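# Move scanner reel onto the adjacent reel stack

## Task

Take the reel lying on the scanner's glass and set it down flat atop the stack of reels beside the glass, on the robot's left side, with the same face up as before. It must rest there on its own, not propped up by the robot, and nothing the robot is in contact with at the end may sink once released.

## Robot and tools

Robot: two arms, left_arm and right_arm, each ending in a two-finger gripper. The names are not image sides. In the shared scene frame the origin sits on the table top between the arms, +x points out over the table, +z points up, and left_arm is on the +y side. Each gripper has its own axes: the fingers extend along its +z and close along its y. end_effector_position is the spot between the pads when closed. Closed fingertips reach about 19 mm past it, open ones about 6 mm. Closing pushes the tips roughly 13 mm farther from the arm, so keep that much clearance above a surface.

Row layout, used by both movement tools: one list of 16 numbers, each in [-1, 1], always covering both arms even if only one moves. Order: left_arm dx, dy, dz, rx, ry, rz, left_gripper position, speed, then the same eight for right_arm and right_gripper. dx..rz are an offset, not a pose, expressed in that gripper's own axes. 1.0 equals 0.6 m of translation or 180 degrees of rotation, and rx, ry, rz form a single rotation vector. Gripper position is absolute: +1 is fully open (85 mm), 0 is about 41 mm, the pads touch near -0.8, and -1 closes until something blocks them. Gripper speed sets how fast the gap changes: about 20 mm/s at -1, 85 at 0, 150 at +1. Grip force is not adjustable; a full close gives roughly 190 to 235 N per pad.

execute_actions(actions): a list of up to 15 actions. Each action is a table of up to 15 rows; each row runs for one control step of 1/30 s, and if the table is short its last row repeats to fill 15 steps. Every row's offset is measured from the gripper's measured pose when that action began (for a call's first action, the last pose reported in this scene), never from the preceding row. An empty list just returns the current state and images. Each step the commanded pose is clipped to within 70 mm and 16 degrees of the measured pose, and after an action the arm goes at most to its last clipped pose, so a large offset needs follow-up actions.

move(target, speed, blocking): target is one 16-number row as above, offsets from the pose in the latest result showing one. Each gripper travels a straight line toward its target; all paths finish together, taking 0.5 to 10 s, and are cut off at 10 s. speed is the path top speed in m/s, 0.002 to 0.5 (default 0.25); rotation is capped at twice that in rad/s. Paths ignore obstacles and the other arm; grippers lag, stray, and can overshoot the speed near full reach. Faster contact hits harder and aiming deeper past a contact presses harder. Finger numbers are applied at the start. blocking=false returns after 0.5 s while motion continues; until a result shows it ended, other moves and execute_actions are refused, so call wait or stop. The result adds a move: line giving the ending (done, off_target, moving, held, fault) and limits (paced = pose clipped; held = some steps blocked, after which the arm may surge faster), plus each gripper's distance from its target. If only one arm is named, the other finished.

wait(seconds): 0 to 10; arms hold their last command and a running move continues, returning early when it ends. stop(): brakes a running move; braking needs room, and fingers keep moving. zoom_image(camera, region): camera is cam_high, cam_low, cam_left_wrist or cam_right_wrist (all 504x504); region is [x0, y0, x1, y1] in pixels from the top-left, at most 504 by 504. finished_scene(scene): ends the given scene permanently after the robot holds its last command; the result reports success.

Results: a state line per arm with end_effector_position (m) and end_effector_quat_wxyz in the scene frame (less accurate at long reach); Hand target lines showing where the controller is driving each gripper; pose unreachable lines when a clearance check altered or blocked an arm; step readings, with HELD marking steps where an arm was held back; joint positions and joint torques (torques carry fixed offsets, scale and noise). position_measured_pct is about 50 minus 50 times the finger position, 0 when fully open; stopping short of the request below about 90 means something is gripped or blocking, around 90 means the pads met.

Gripping: hold with position -1 and keep sending it. Release by sending a position wider than the object. For a softer hold, open, then close only slightly narrower than the object. Fingers stay put until the position changes by 0.01 or more, but re-close on their own if the object slips or is lost. To leave a gripper unchanged, repeat its last position and speed, since 0 is itself a command. To keep an arm still, send the offset back to its wanted pose in a reply's first call, then zeros.

Limits and hazards: joint ranges (rad) waist and both rolls ±69.115, shoulder ±2.250, elbow ±2.580, wrist pitch ±2.100. Load limits 48 N m for waist, shoulder, upper arm roll, elbow; 30.2 N m for forearm roll, wrist pitch, wrist roll, including held weight. Reaching a load limit stops that arm for 10 s and drops the rest of the call. Motors warm while holding loads: MOTOR HOT appears at 60 °C, and at 75 °C the arm sinks in an OVER-TEMPERATURE FAULT. The robot holds its last command between replies, and occasional tugs may disturb held or loose items. Avoid dropping the reel, knocking anything off the table, slamming or pushing hard, letting the arms collide, and leaving the reel dependent on the gripper or something that sinks after release.

Each tool is called as name(argument=value, ...) on one line, values as JSON.

## Session

execute_actions(actions=[])

Scene clock: 0.00 s.
left_arm: end_effector_position=(+0.4660, +0.0428, +0.1345) position_measured_pct=0.0 end_effector_quat_wxyz=(+0.160, +0.789, -0.484, +0.342) | right_arm: end_effector_position=(+0.6190, -0.9260, +0.1167) position_measured_pct=0.0 end_effector_quat_wxyz=(+0.319, +0.747, +0.581, -0.061)
Joint positions: left_arm=[0.575 0.634 0.006 1.951 1.869 0.411 2.262] | right_arm=[ 0.468  1.315  0.488  0.412 -0.173  0.857  0.348]
Joint velocities: left_arm=[-0.    -0.001 -0.    -0.    -0.    -0.    -0.   ] | right_arm=[ 0.001  0.    -0.002 -0.001  0.     0.001  0.   ]
Joint torques (N m, as the joint torque sensors report them, + toward a larger angle): no reading
Hand target (left_arm): +0.466, +0.043, +0.134; +0.160, +0.789, -0.484, +0.342
Hand target (right_arm): +0.619, -0.926, +0.117; +0.319, +0.747, +0.581, -0.061

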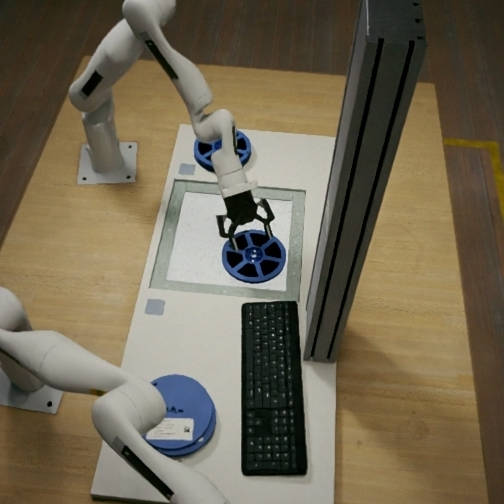

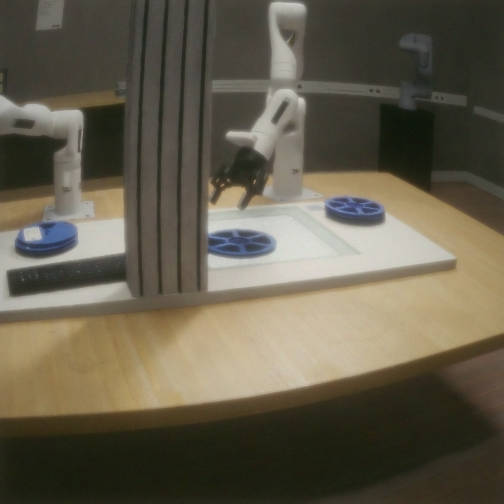

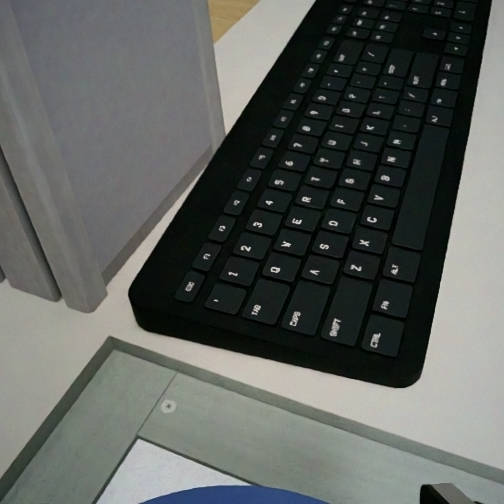

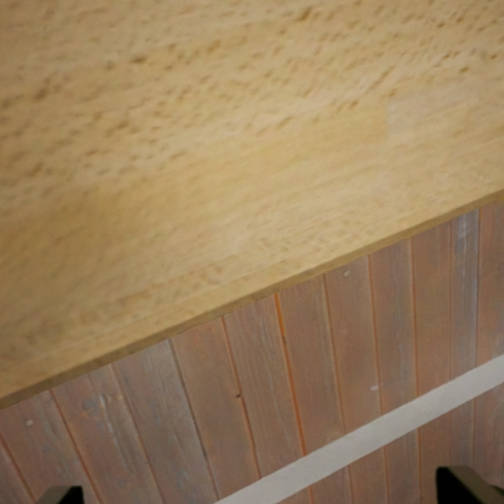

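zoom_image(camera="cam_high", region=[140, 110, 340, 310])

zoom_image(camera="cam_low", region=[190, 130, 410, 290])

Region (140, 110, 340, 310) of cam_high's 504x504 image, scaled by 2.520, with more detail than that image has.

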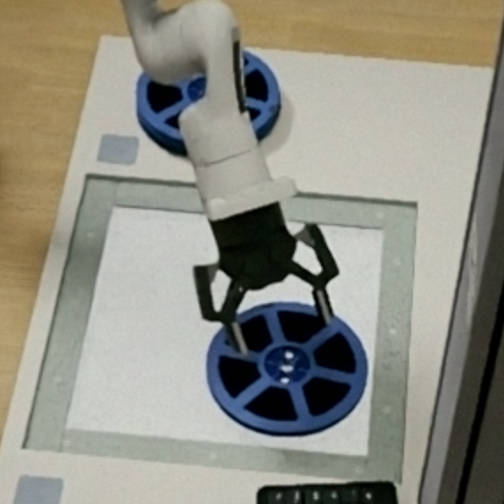

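Region (190, 130, 410, 290) of cam_low's 504x504 image, scaled by 2.291, with more detail than that image has; it fills the top 367 rows of this view, and the rest is white.

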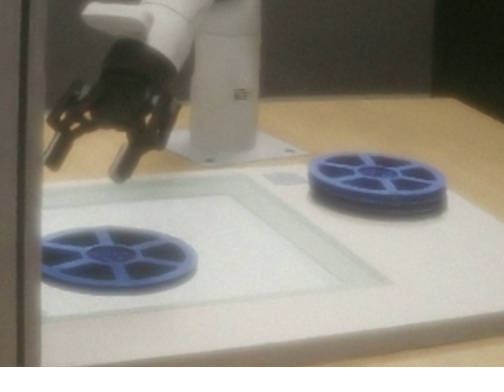

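move(target=[0.186,-0.121,-0.272,-0.0848,-0.2339,0.1421,1,0,0,0,0,0,0,0,1,0])

Scene clock: 5.47 s.
left_arm: end_effector_position=(+0.4981, +0.0984, +0.3354) position_measured_pct=0.0 end_effector_quat_wxyz=(+0.001, -0.707, +0.708, +0.000) | right_arm: end_effector_position=(+0.6190, -0.9260, +0.1167) position_measured_pct=0.0 end_effector_quat_wxyz=(+0.319, +0.747, +0.581, -0.061)
Joint positions: left_arm=[ 0.76   0.815 -0.338  0.532  0.25   1.816  3.549] | right_arm=[ 0.468  1.315  0.488  0.412 -0.173  0.857  0.348]
Joint velocities: left_arm=[-0.007  0.019  0.002 -0.015 -0.     0.007  0.   ] | right_arm=[-0.001  0.001  0.001 -0.001  0.002 -0.     0.   ]
Joint torques (N m, as the joint torque sensors report them, + toward a larger angle): left_arm=[ -0.29 -23.2   -0.66  -8.44   0.31  -0.56   0.01] | right_arm=[ -0.16 -28.57   2.72  -9.19   0.5   -1.48   0.37]
Hand target (left_arm): +0.499, +0.099, +0.335; -0.001, +0.707, -0.707, -0.001
Hand target (right_arm): +0.619, -0.926, +0.117; +0.319, +0.747, +0.581, -0.061
Off the commanded pose (left_arm): 0.002 m, 0 deg.
Off the commanded pose (right_arm): 0.000 m, 0 deg.
move: done

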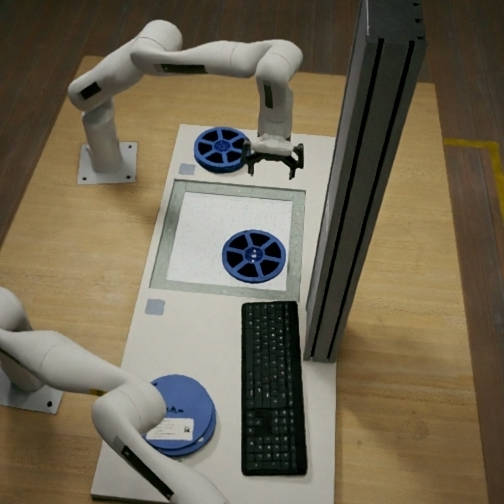

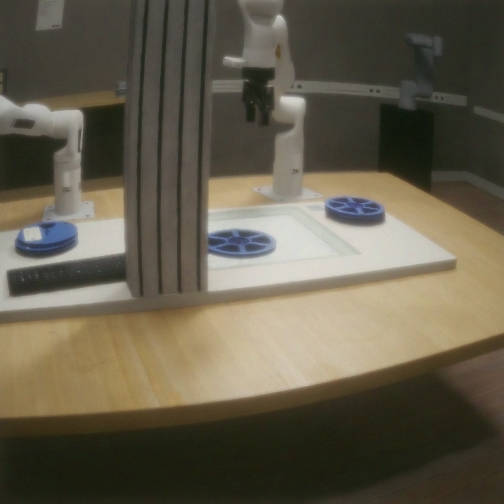

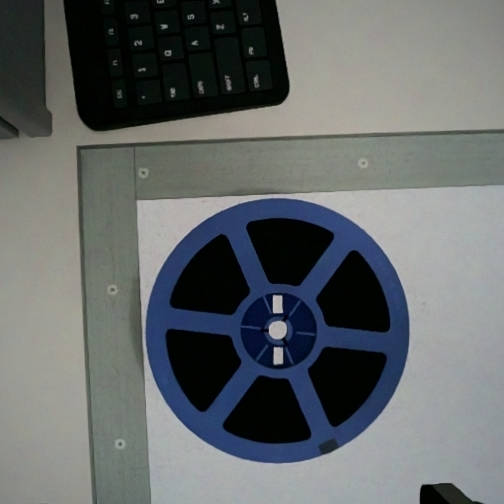

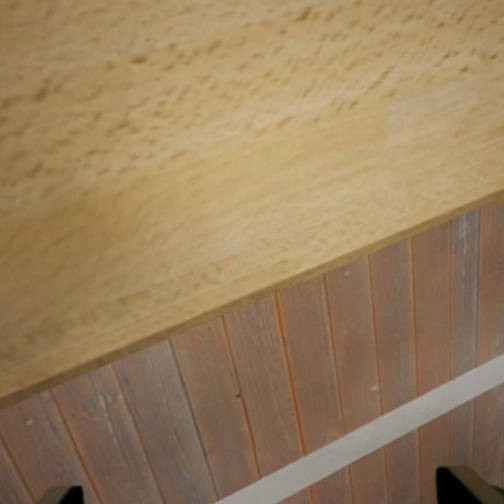

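zoom_image(camera="cam_left_wrist", region=[200, 250, 420, 470])

zoom_image(camera="cam_low", region=[200, 190, 400, 270])

Region (200, 250, 420, 470) of cam_left_wrist's 504x504 image, scaled by 2.291.

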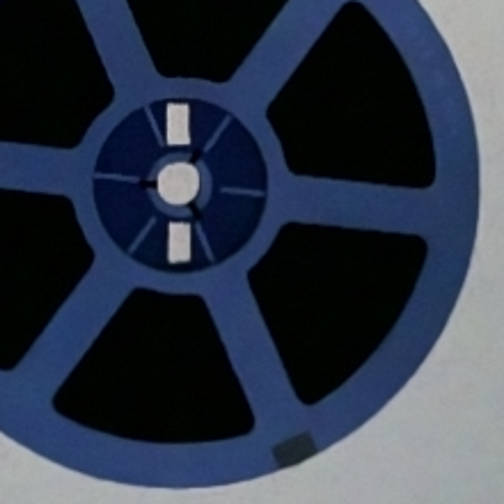

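Region (200, 190, 400, 270) of cam_low's 504x504 image, scaled by 2.520, with more detail than that image has; it fills the top 202 rows of this view, and the rest is white.

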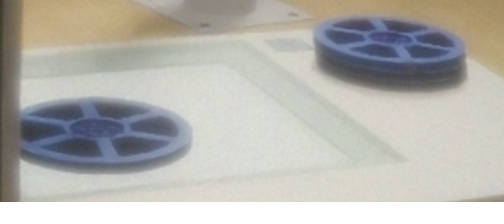

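move(target=[0,0,0.25,0,0,0,1,0,0,0,0,0,0,0,1,0])

Scene clock: 7.97 s.
left_arm: end_effector_position=(+0.4987, +0.0989, +0.1854) position_measured_pct=0.0 end_effector_quat_wxyz=(+0.001, -0.707, +0.707, +0.000) | right_arm: end_effector_position=(+0.6190, -0.9260, +0.1167) position_measured_pct=0.0 end_effector_quat_wxyz=(+0.319, +0.747, +0.581, -0.061)
Joint positions: left_arm=[ 0.821  0.831 -0.351  0.999  0.261  1.35   3.486] | right_arm=[ 0.468  1.315  0.488  0.412 -0.173  0.857  0.348]
Joint velocities: left_arm=[ 0.002 -0.003 -0.     0.001  0.002 -0.001 -0.   ] | right_arm=[-0.001  0.001 -0.001 -0.     0.001  0.     0.   ]
Joint torques (N m, as the joint torque sensors report them, + toward a larger angle): left_arm=[ -0.69 -22.91  -1.69  -8.72   0.24  -0.37  -0.18] | right_arm=[ -0.13 -28.69   2.81  -9.16   0.48  -1.5    0.46]
Hand target (left_arm): +0.499, +0.099, +0.186; -0.001, +0.707, -0.707, +0.000
Hand target (right_arm): +0.619, -0.926, +0.117; +0.319, +0.747, +0.581, -0.061
Off the commanded pose (left_arm): 0.000 m, 0 deg.
Off the commanded pose (right_arm): 0.000 m, 0 deg.
move: done

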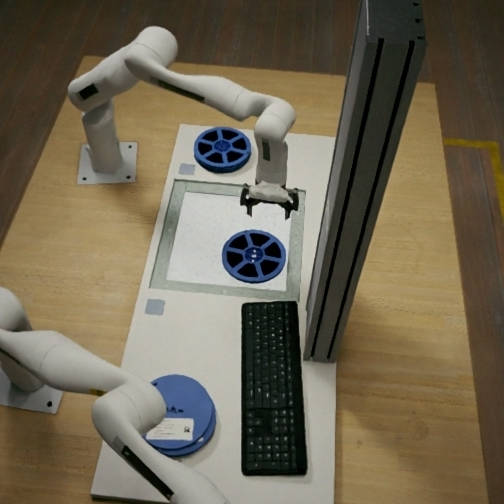

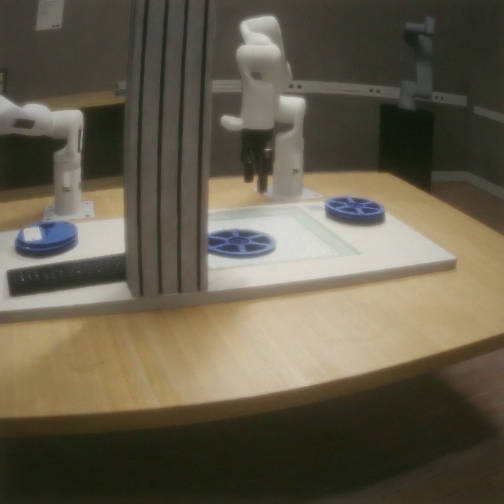

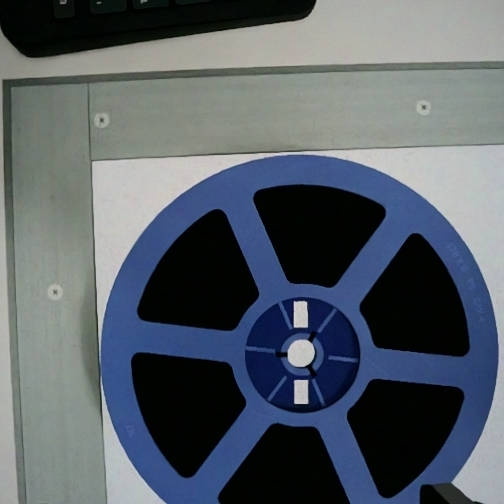

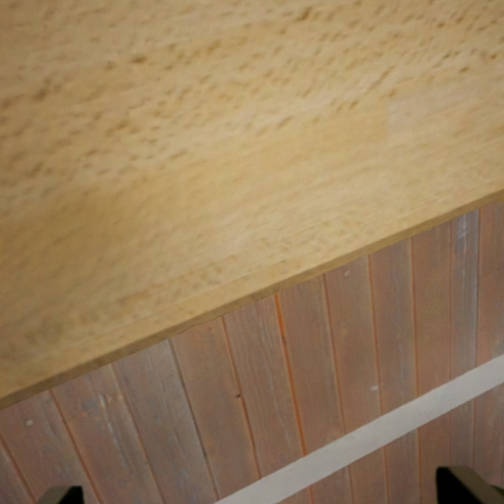

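move(target=[0.052,0.047,0.15,0,0,-0.106,1,0,0,0,0,0,0,0,1,0], speed=0.15)

Scene clock: 11.70 s.
left_arm: end_effector_position=(+0.4709, +0.0682, +0.0954) position_measured_pct=0.0 end_effector_quat_wxyz=(-0.001, +0.815, -0.580, +0.000) | right_arm: end_effector_position=(+0.6190, -0.9260, +0.1167) position_measured_pct=0.0 end_effector_quat_wxyz=(+0.319, +0.747, +0.581, -0.061)
Joint positions: left_arm=[ 0.93   0.91  -0.409  1.162  0.351  1.135  3.816] | right_arm=[ 0.468  1.315  0.488  0.412 -0.173  0.857  0.348]
Joint velocities: left_arm=[ 0.003  0.001  0.001  0.    -0.001 -0.001  0.002] | right_arm=[-0.001  0.001  0.    -0.001  0.001 -0.    -0.   ]
Joint torques (N m, as the joint torque sensors report them, + toward a larger angle): left_arm=[ -0.51 -23.26  -2.2   -7.62   0.2   -0.44   0.02] | right_arm=[  0.   -28.54   2.54  -9.52   0.51  -1.37   0.5 ]
Hand target (left_arm): +0.471, +0.068, +0.095; -0.001, +0.815, -0.580, +0.000
Hand target (right_arm): +0.619, -0.926, +0.117; +0.319, +0.747, +0.581, -0.061
Off the commanded pose (left_arm): 0.000 m, 0 deg.
Off the commanded pose (right_arm): 0.000 m, 0 deg.
move: done

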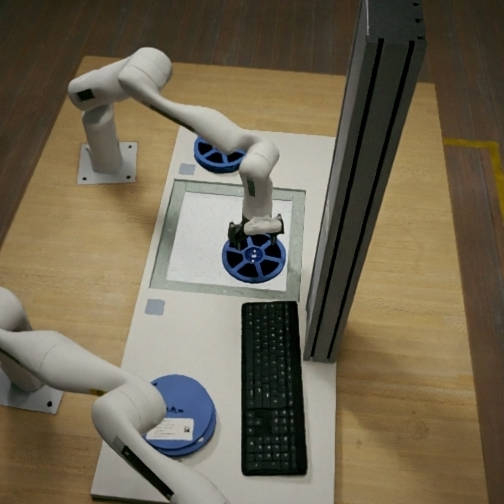

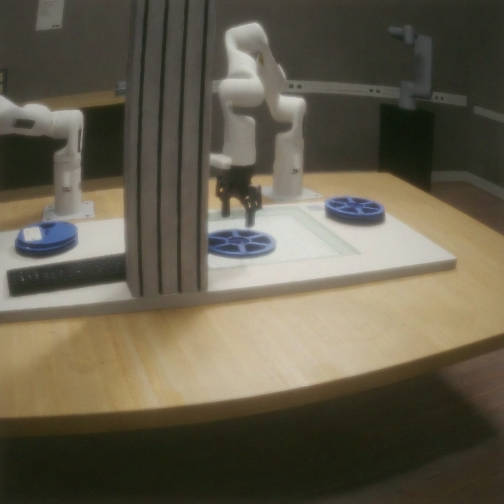

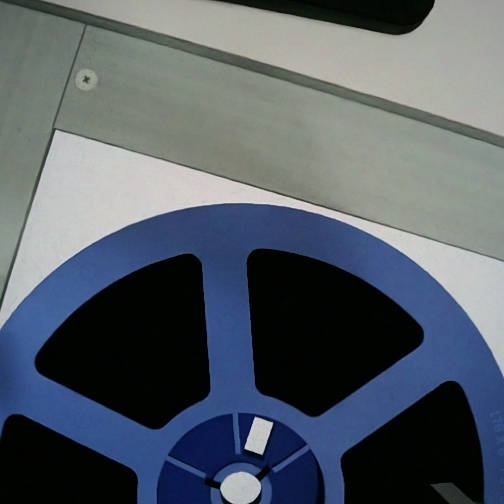

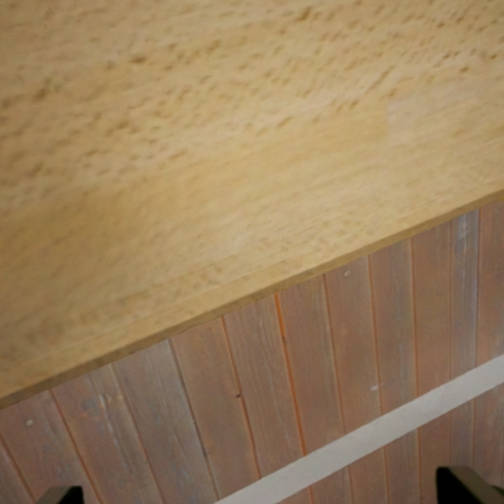

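move(target=[0,0,0.065,0,0,0,1,0,0,0,0,0,0,0,1,0], speed=0.05)

zoom_image(camera="cam_low", region=[200, 180, 300, 270])

zoom_image(camera="cam_high", region=[200, 200, 310, 300])

Scene clock: 13.67 s.
left_arm: end_effector_position=(+0.4710, +0.0682, +0.0565) position_measured_pct=0.0 end_effector_quat_wxyz=(-0.001, +0.815, -0.580, +0.000) | right_arm: end_effector_position=(+0.6190, -0.9260, +0.1167) position_measured_pct=0.0 end_effector_quat_wxyz=(+0.319, +0.747, +0.581, -0.061)
Joint positions: left_arm=[ 0.927  0.959 -0.397  1.195  0.37   1.056  3.802] | right_arm=[ 0.468  1.315  0.488  0.412 -0.173  0.857  0.348]
Joint velocities: left_arm=[-0.001 -0.     0.001 -0.    -0.     0.     0.   ] | right_arm=[-0.     0.001  0.001  0.     0.001  0.     0.   ]
Joint torques (N m, as the joint torque sensors report them, + toward a larger angle): left_arm=[ -0.5  -23.69  -2.44  -7.52   0.25  -0.41  -0.13] | right_arm=[  0.14 -28.48   2.87  -9.08   0.47  -1.48   0.34]
Hand target (left_arm): +0.471, +0.068, +0.056; -0.001, +0.815, -0.580, +0.000
Hand target (right_arm): +0.619, -0.926, +0.117; +0.319, +0.747, +0.581, -0.061
Off the commanded pose (left_arm): 0.000 m, 0 deg.
Off the commanded pose (right_arm): 0.000 m, 0 deg.
move: done

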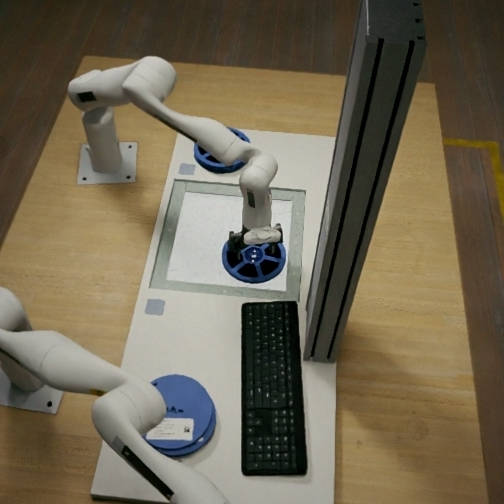

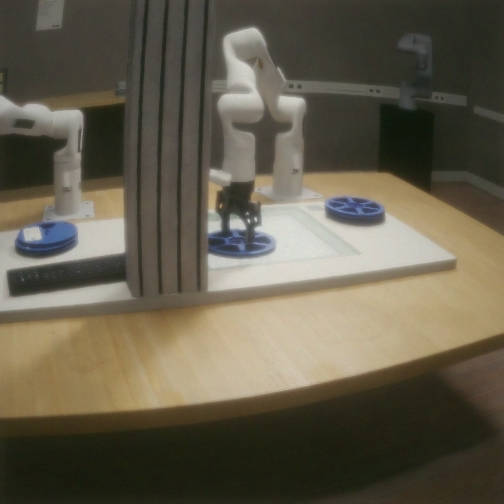

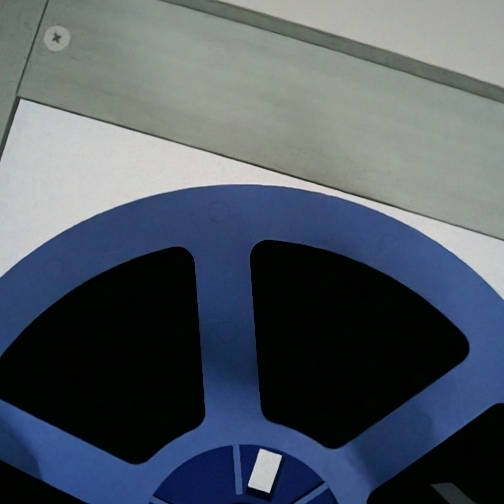

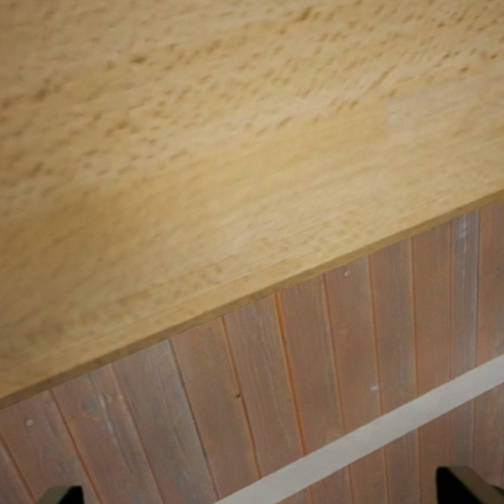

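Region (200, 180, 300, 270) of cam_low's 504x504 image, scaled by 5.040, with more detail than that image has; it fills the top 454 rows of this view, and the rest is white.

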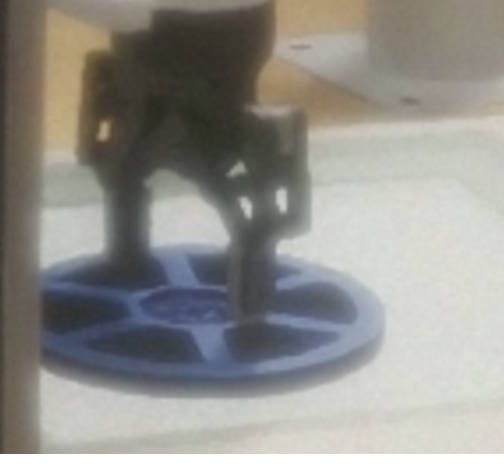

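Region (200, 200, 310, 300) of cam_high's 504x504 image, scaled by 4.582, with more detail than that image has; it fills the top 458 rows of this view, and the rest is white.

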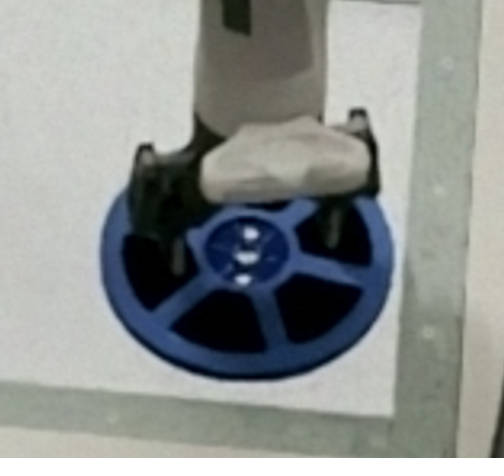

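move(target=[0,0,0.015,0,0,0,0.7,0,0,0,0,0,0,0,1,0], speed=0.01)

zoom_image(camera="cam_low", region=[200, 180, 300, 270])

Scene clock: 15.50 s.
left_arm: end_effector_position=(+0.4719, +0.0677, +0.0515) position_measured_pct=15.1 end_effector_quat_wxyz=(-0.001, +0.815, -0.580, +0.002) | right_arm: end_effector_position=(+0.6190, -0.9260, +0.1167) position_measured_pct=0.0 end_effector_quat_wxyz=(+0.319, +0.747, +0.581, -0.061)
Joint positions: left_arm=[ 0.926  0.965 -0.395  1.2    0.374  1.041  3.798] | right_arm=[ 0.468  1.315  0.488  0.412 -0.173  0.857  0.348]
Joint velocities: left_arm=[-0.     0.001  0.     0.    -0.    -0.001 -0.001] | right_arm=[-0.     0.     0.001  0.    -0.    -0.    -0.   ]
Joint torques (N m, as the joint torque sensors report them, + toward a larger angle): left_arm=[ -0.68 -18.73  -1.61  -6.79   0.55  -1.65  -0.23] | right_arm=[  0.03 -28.8    2.83  -9.26   0.49  -1.38   0.4 ]
Hand target (left_arm): +0.471, +0.068, +0.048; -0.001, +0.815, -0.580, +0.000
Hand target (right_arm): +0.619, -0.926, +0.117; +0.319, +0.747, +0.581, -0.061
Off the commanded pose (left_arm): 0.004 m, 0 deg.
Off the commanded pose (right_arm): 0.000 m, 0 deg.
move: off_target (left_arm)

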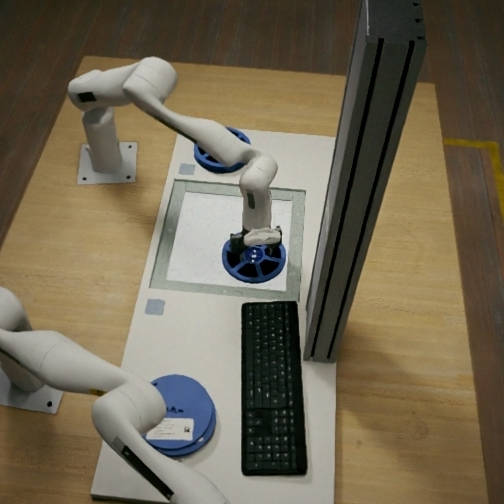

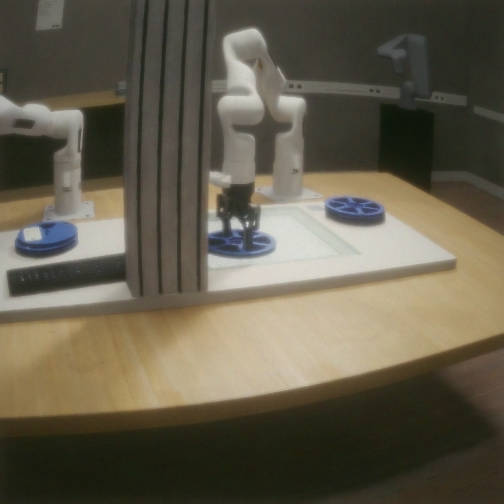

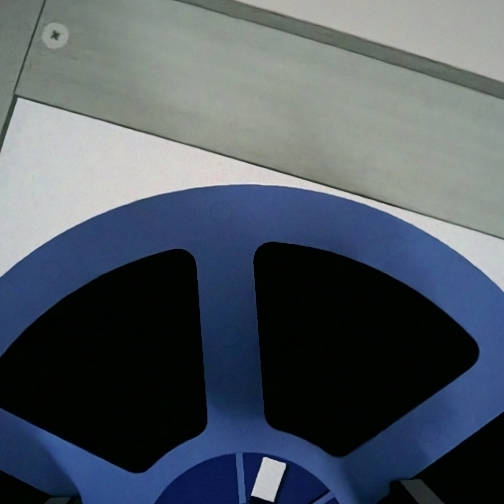

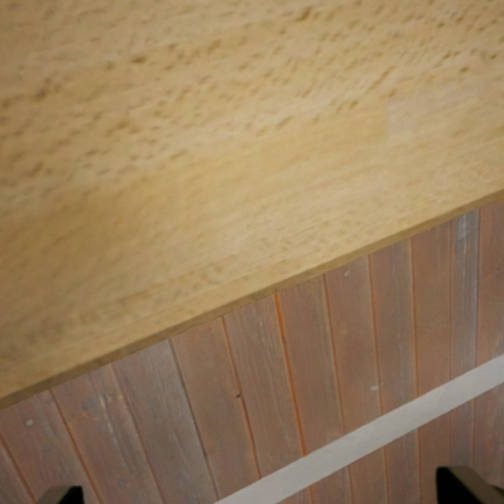

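Region (200, 180, 300, 270) of cam_low's 504x504 image, scaled by 5.040, with more detail than that image has; it fills the top 454 rows of this view, and the rest is white.

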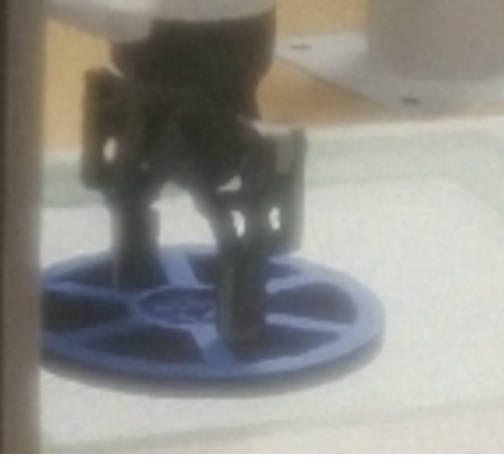

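move(target=[-0.006,0,-0.006,0,0,0,1,0,0,0,0,0,0,0,1,0], speed=0.02)

move(target=[0,0,0.02,0,0,0,1,0,0,0,0,0,0,0,1,0], speed=0.01)

zoom_image(camera="cam_low", region=[200, 180, 300, 270])

Scene clock: 16.87 s.
left_arm: end_effector_position=(+0.4707, +0.0712, +0.0550) position_measured_pct=0.0 end_effector_quat_wxyz=(-0.001, +0.815, -0.580, +0.002) | right_arm: end_effector_position=(+0.6190, -0.9260, +0.1167) position_measured_pct=0.0 end_effector_quat_wxyz=(+0.319, +0.747, +0.581, -0.061)
Joint positions: left_arm=[ 0.924  0.955 -0.396  1.211  0.372  1.04   3.794] | right_arm=[ 0.468  1.315  0.488  0.412 -0.173  0.857  0.348]
Joint velocities: left_arm=[-0.001 -0.003 -0.     0.001  0.002 -0.001 -0.   ] | right_arm=[-0.    -0.    -0.001  0.001  0.001  0.    -0.001]
Joint torques (N m, as the joint torque sensors report them, + toward a larger angle): left_arm=[ -0.36 -23.33  -2.38  -7.23   0.33  -0.36  -0.16] | right_arm=[ -0.06 -28.52   2.45  -9.15   0.46  -1.48   0.37]
Hand target (left_arm): +0.471, +0.071, +0.055; -0.001, +0.815, -0.580, +0.002
Hand target (right_arm): +0.619, -0.926, +0.117; +0.319, +0.747, +0.581, -0.061
Off the commanded pose (left_arm): 0.000 m, 0 deg.
Off the commanded pose (right_arm): 0.000 m, 0 deg.
move: done

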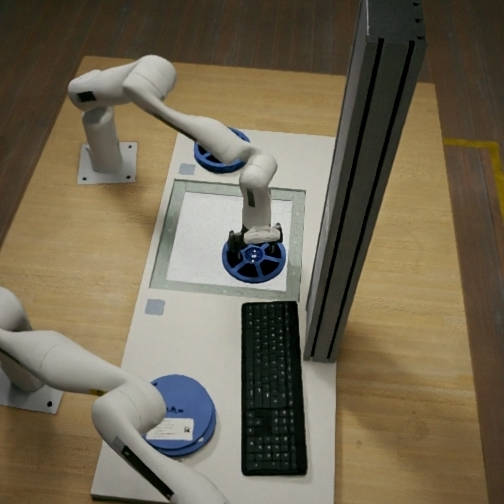

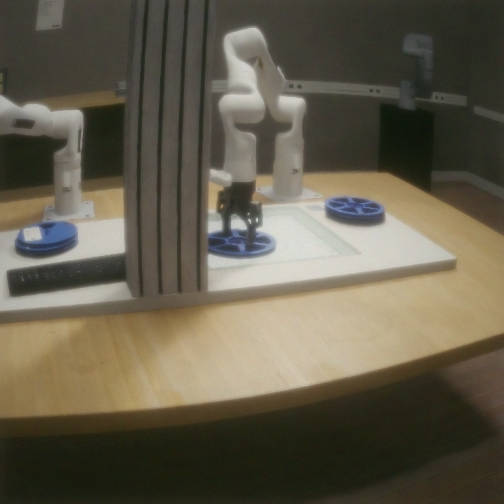

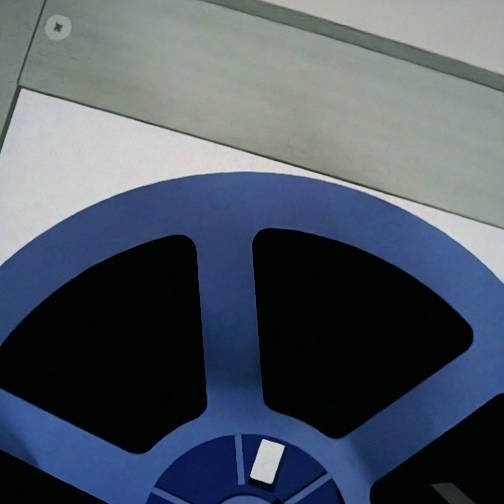

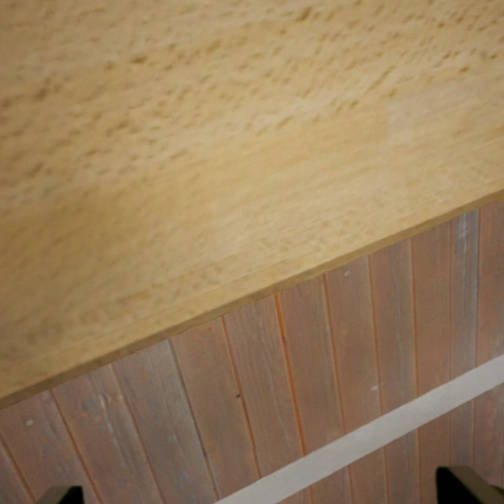

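Scene clock: 18.30 s.
left_arm: end_effector_position=(+0.4715, +0.0706, +0.0462) position_measured_pct=0.0 end_effector_quat_wxyz=(-0.001, +0.815, -0.580, +0.004) | right_arm: end_effector_position=(+0.6190, -0.9260, +0.1167) position_measured_pct=0.0 end_effector_quat_wxyz=(+0.319, +0.747, +0.581, -0.061)
Joint positions: left_arm=[ 0.923  0.966 -0.392  1.218  0.378  1.019  3.789] | right_arm=[ 0.468  1.315  0.488  0.412 -0.173  0.857  0.348]
Joint velocities: left_arm=[ 0.    -0.002  0.001  0.    -0.001  0.    -0.   ] | right_arm=[-0.    -0.002  0.001  0.001  0.    -0.     0.   ]
Joint torques (N m, as the joint torque sensors report them, + toward a larger angle): left_arm=[ -0.63 -19.68  -1.95  -6.64   0.52  -1.35  -0.05] | right_arm=[ -0.19 -28.36   2.58  -9.13   0.36  -1.41   0.39]
Hand target (left_arm): +0.471, +0.071, +0.043; -0.001, +0.815, -0.580, +0.002
Hand target (right_arm): +0.619, -0.926, +0.117; +0.319, +0.747, +0.581, -0.061
Off the commanded pose (left_arm): 0.003 m, 0 deg.
Off the commanded pose (right_arm): 0.000 m, 0 deg.
move: done

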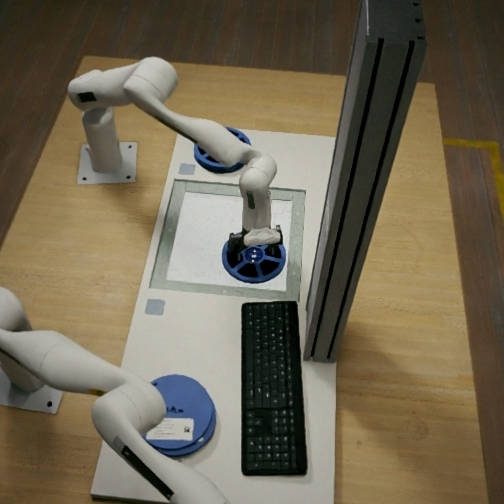

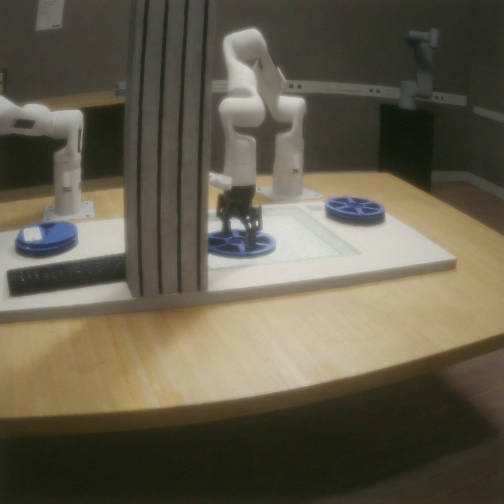

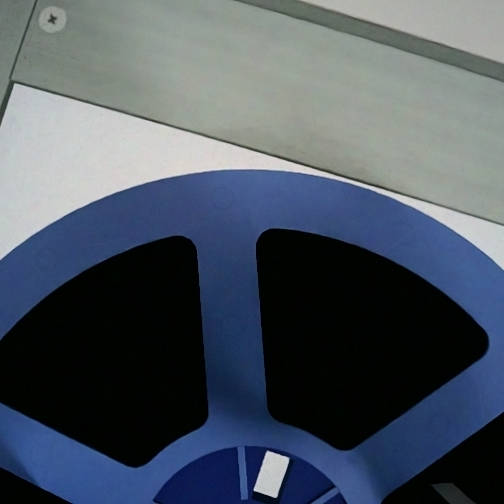

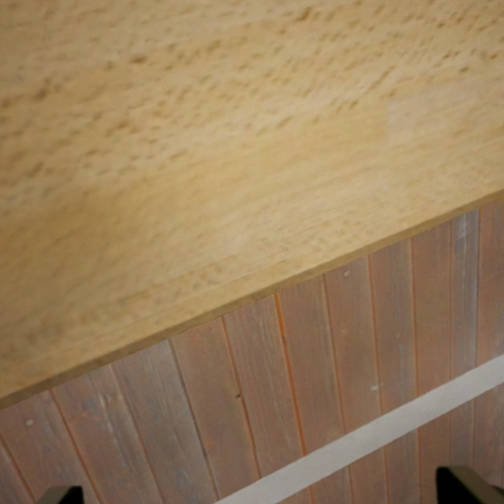

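Region (200, 180, 300, 270) of cam_low's 504x504 image, scaled by 5.040, with more detail than that image has; it fills the top 454 rows of this view, and the rest is white.

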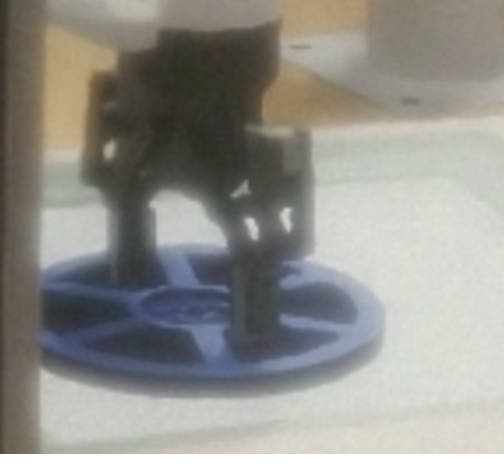

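move(target=[-0.005,0.002,-0.035,0,0,0,1,0,0,0,0,0,0,0,1,0], speed=0.04)

move(target=[0,0,0,0,0,0,-0.2,0.5,0,0,0,0,0,0,1,0])

move(target=[0,0,0.02,0,0,0,-0.2,0.5,0,0,0,0,0,0,1,0], speed=0.01)

zoom_image(camera="cam_low", region=[200, 180, 300, 270])

Scene clock: 22.30 s.
left_arm: end_effector_position=(+0.4692, +0.0731, +0.0671) position_measured_pct=0.0 end_effector_quat_wxyz=(-0.001, +0.815, -0.580, +0.004) | right_arm: end_effector_position=(+0.6190, -0.9260, +0.1167) position_measured_pct=0.0 end_effector_quat_wxyz=(+0.319, +0.747, +0.581, -0.061)
Joint positions: left_arm=[ 0.926  0.931 -0.4    1.219  0.368  1.052  3.792] | right_arm=[ 0.468  1.315  0.489  0.412 -0.173  0.857  0.348]
Joint velocities: left_arm=[ 0.001  0.001 -0.002  0.     0.    -0.     0.   ] | right_arm=[-0.001  0.002  0.     0.    -0.001  0.    -0.   ]
Joint torques (N m, as the joint torque sensors report them, + toward a larger angle): left_arm=[ -0.39 -23.02  -2.38  -7.45   0.31  -0.45  -0.18] | right_arm=[  0.03 -28.71   2.76  -9.19   0.56  -1.45   0.49]
Hand target (left_arm): +0.469, +0.073, +0.067; -0.001, +0.815, -0.580, +0.004
Hand target (right_arm): +0.619, -0.926, +0.117; +0.319, +0.747, +0.581, -0.061
Off the commanded pose (left_arm): 0.000 m, 0 deg.
Off the commanded pose (right_arm): 0.000 m, 0 deg.
move: done

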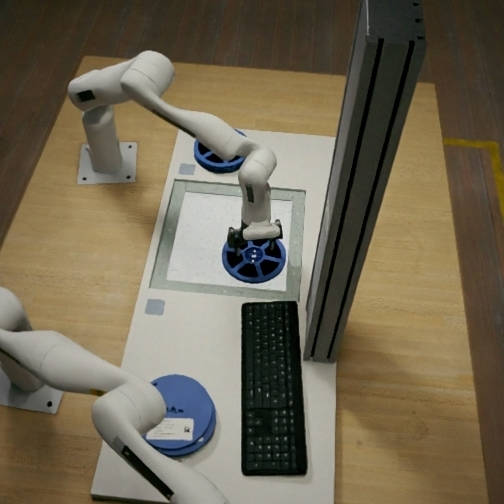

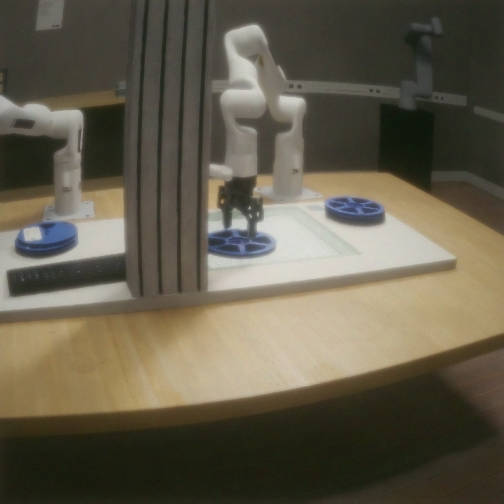

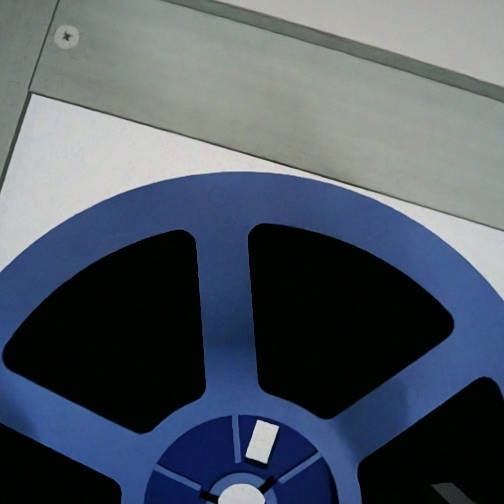

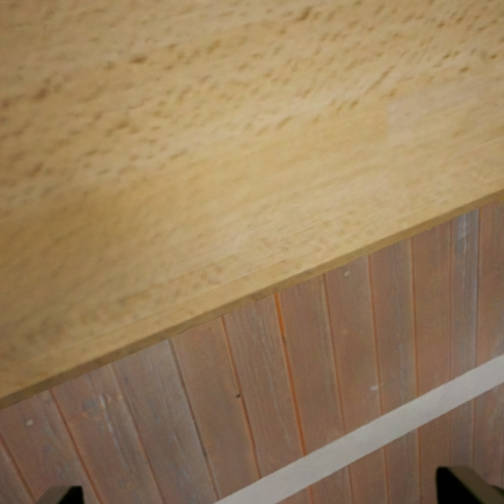

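Scene clock: 23.17 s.
left_arm: end_effector_position=(+0.4692, +0.0731, +0.0671) position_measured_pct=59.9 end_effector_quat_wxyz=(-0.001, +0.815, -0.580, +0.004) | right_arm: end_effector_position=(+0.6190, -0.9260, +0.1167) position_measured_pct=0.0 end_effector_quat_wxyz=(+0.319, +0.747, +0.581, -0.061)
Joint positions: left_arm=[ 0.926  0.931 -0.4    1.219  0.368  1.052  3.792] | right_arm=[ 0.468  1.315  0.489  0.412 -0.173  0.857  0.348]
Joint velocities: left_arm=[ 0.     0.     0.001  0.     0.001  0.001 -0.   ] | right_arm=[-0.001 -0.002  0.     0.001 -0.    -0.     0.   ]
Joint torques (N m, as the joint torque sensors report them, + toward a larger angle): left_arm=[ -0.44 -23.16  -2.26  -7.36   0.3   -0.43  -0.18] | right_arm=[ -0.03 -28.86   2.43  -9.23   0.54  -1.41   0.3 ]
Hand target (left_arm): +0.469, +0.073, +0.067; -0.001, +0.815, -0.580, +0.004
Hand target (right_arm): +0.619, -0.926, +0.117; +0.319, +0.747, +0.581, -0.061
Off the commanded pose (left_arm): 0.000 m, 0 deg.
Off the commanded pose (right_arm): 0.000 m, 0 deg.
move: done

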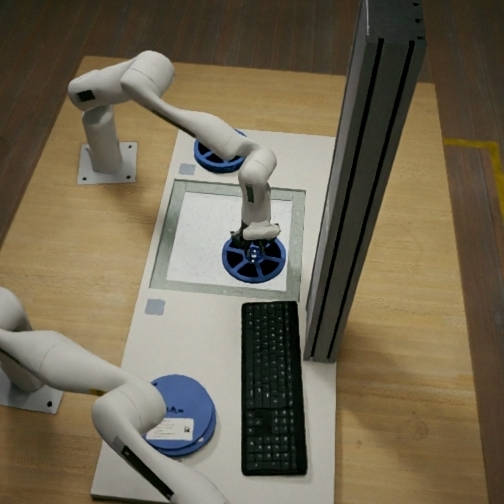

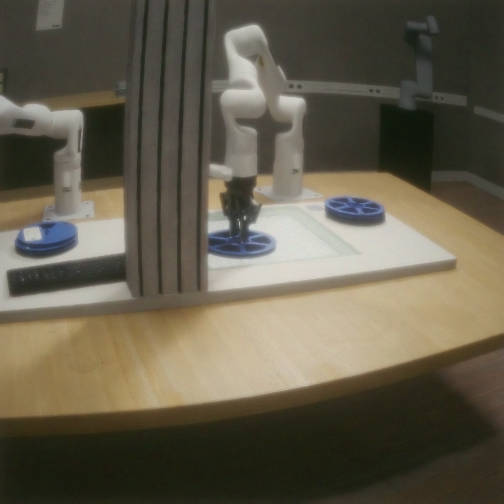

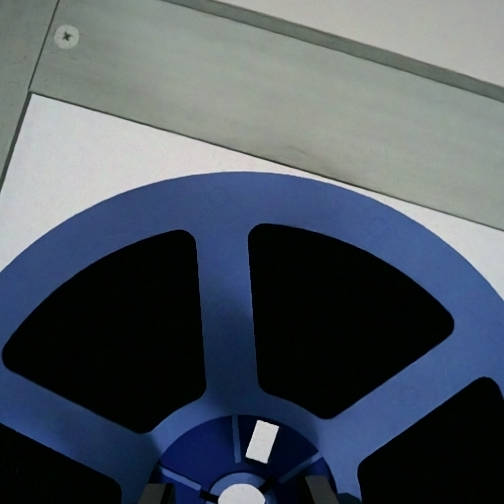

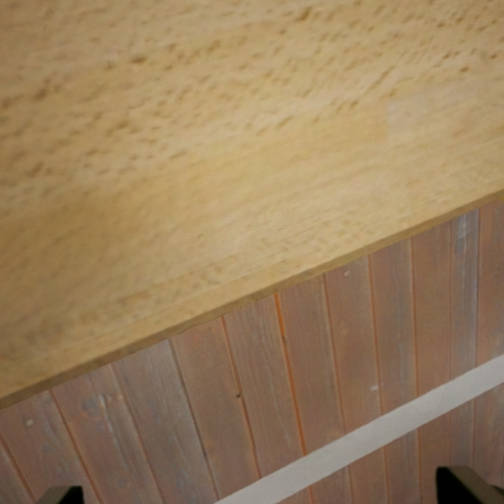

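Scene clock: 24.60 s.
left_arm: end_effector_position=(+0.4693, +0.0730, +0.0566) position_measured_pct=59.9 end_effector_quat_wxyz=(-0.000, +0.815, -0.580, +0.005) | right_arm: end_effector_position=(+0.6190, -0.9260, +0.1167) position_measured_pct=0.0 end_effector_quat_wxyz=(+0.319, +0.747, +0.581, -0.061)
Joint positions: left_arm=[ 0.925  0.945 -0.396  1.227  0.373  1.03   3.788] | right_arm=[ 0.468  1.315  0.489  0.412 -0.173  0.857  0.348]
Joint velocities: left_arm=[ 0.001 -0.001  0.     0.     0.    -0.    -0.   ] | right_arm=[ 0.    -0.001 -0.    -0.001  0.001 -0.     0.   ]
Joint torques (N m, as the joint torque sensors report them, + toward a larger angle): left_arm=[ -0.65 -21.35  -2.17  -7.37   0.49  -1.26  -0.23] | right_arm=[ -0.18 -28.6    2.7   -9.28   0.57  -1.3    0.35]
Hand target (left_arm): +0.469, +0.073, +0.055; -0.001, +0.815, -0.580, +0.004
Hand target (right_arm): +0.619, -0.926, +0.117; +0.319, +0.747, +0.581, -0.061
Off the commanded pose (left_arm): 0.002 m, 0 deg.
Off the commanded pose (right_arm): 0.000 m, 0 deg.
move: done

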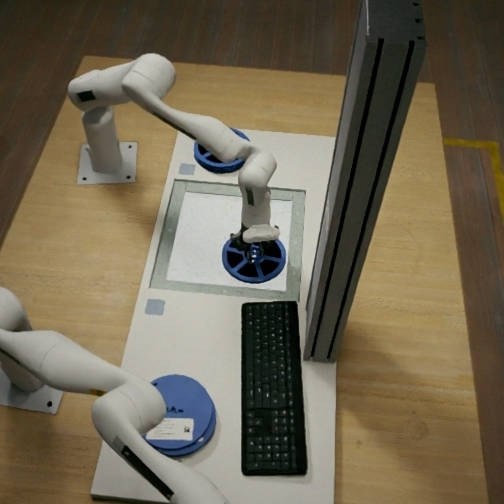

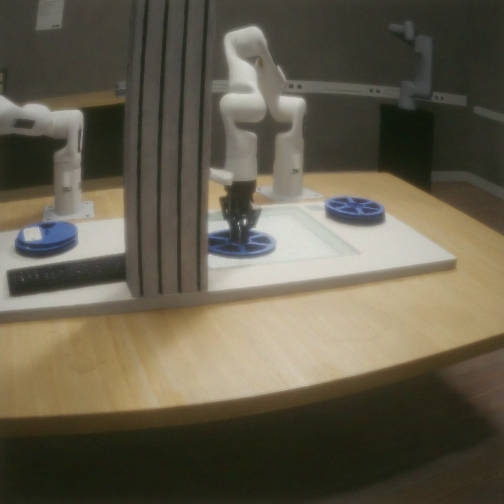

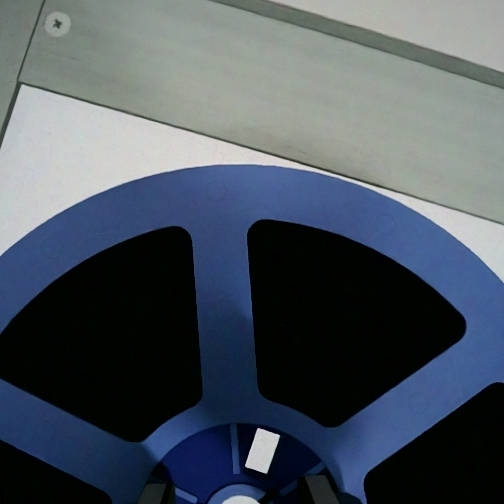

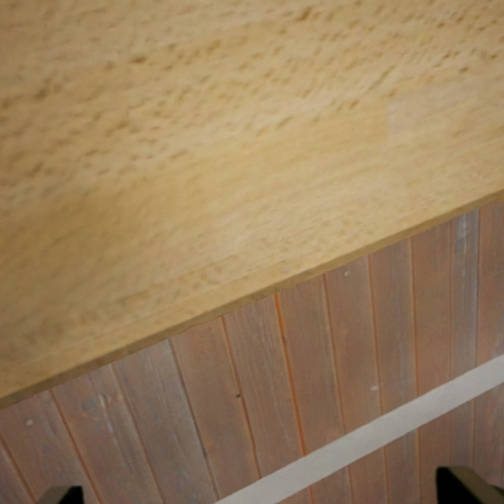

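Region (200, 180, 300, 270) of cam_low's 504x504 image, scaled by 5.040, with more detail than that image has; it fills the top 454 rows of this view, and the rest is white.

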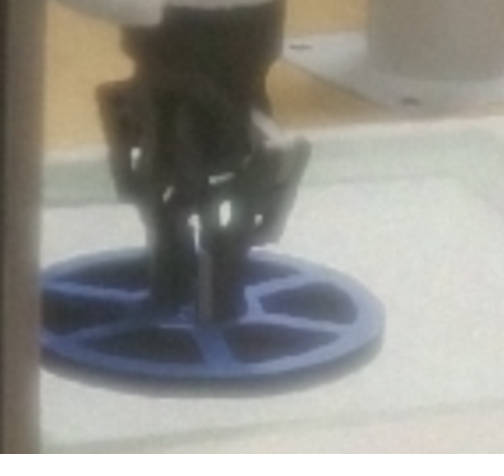

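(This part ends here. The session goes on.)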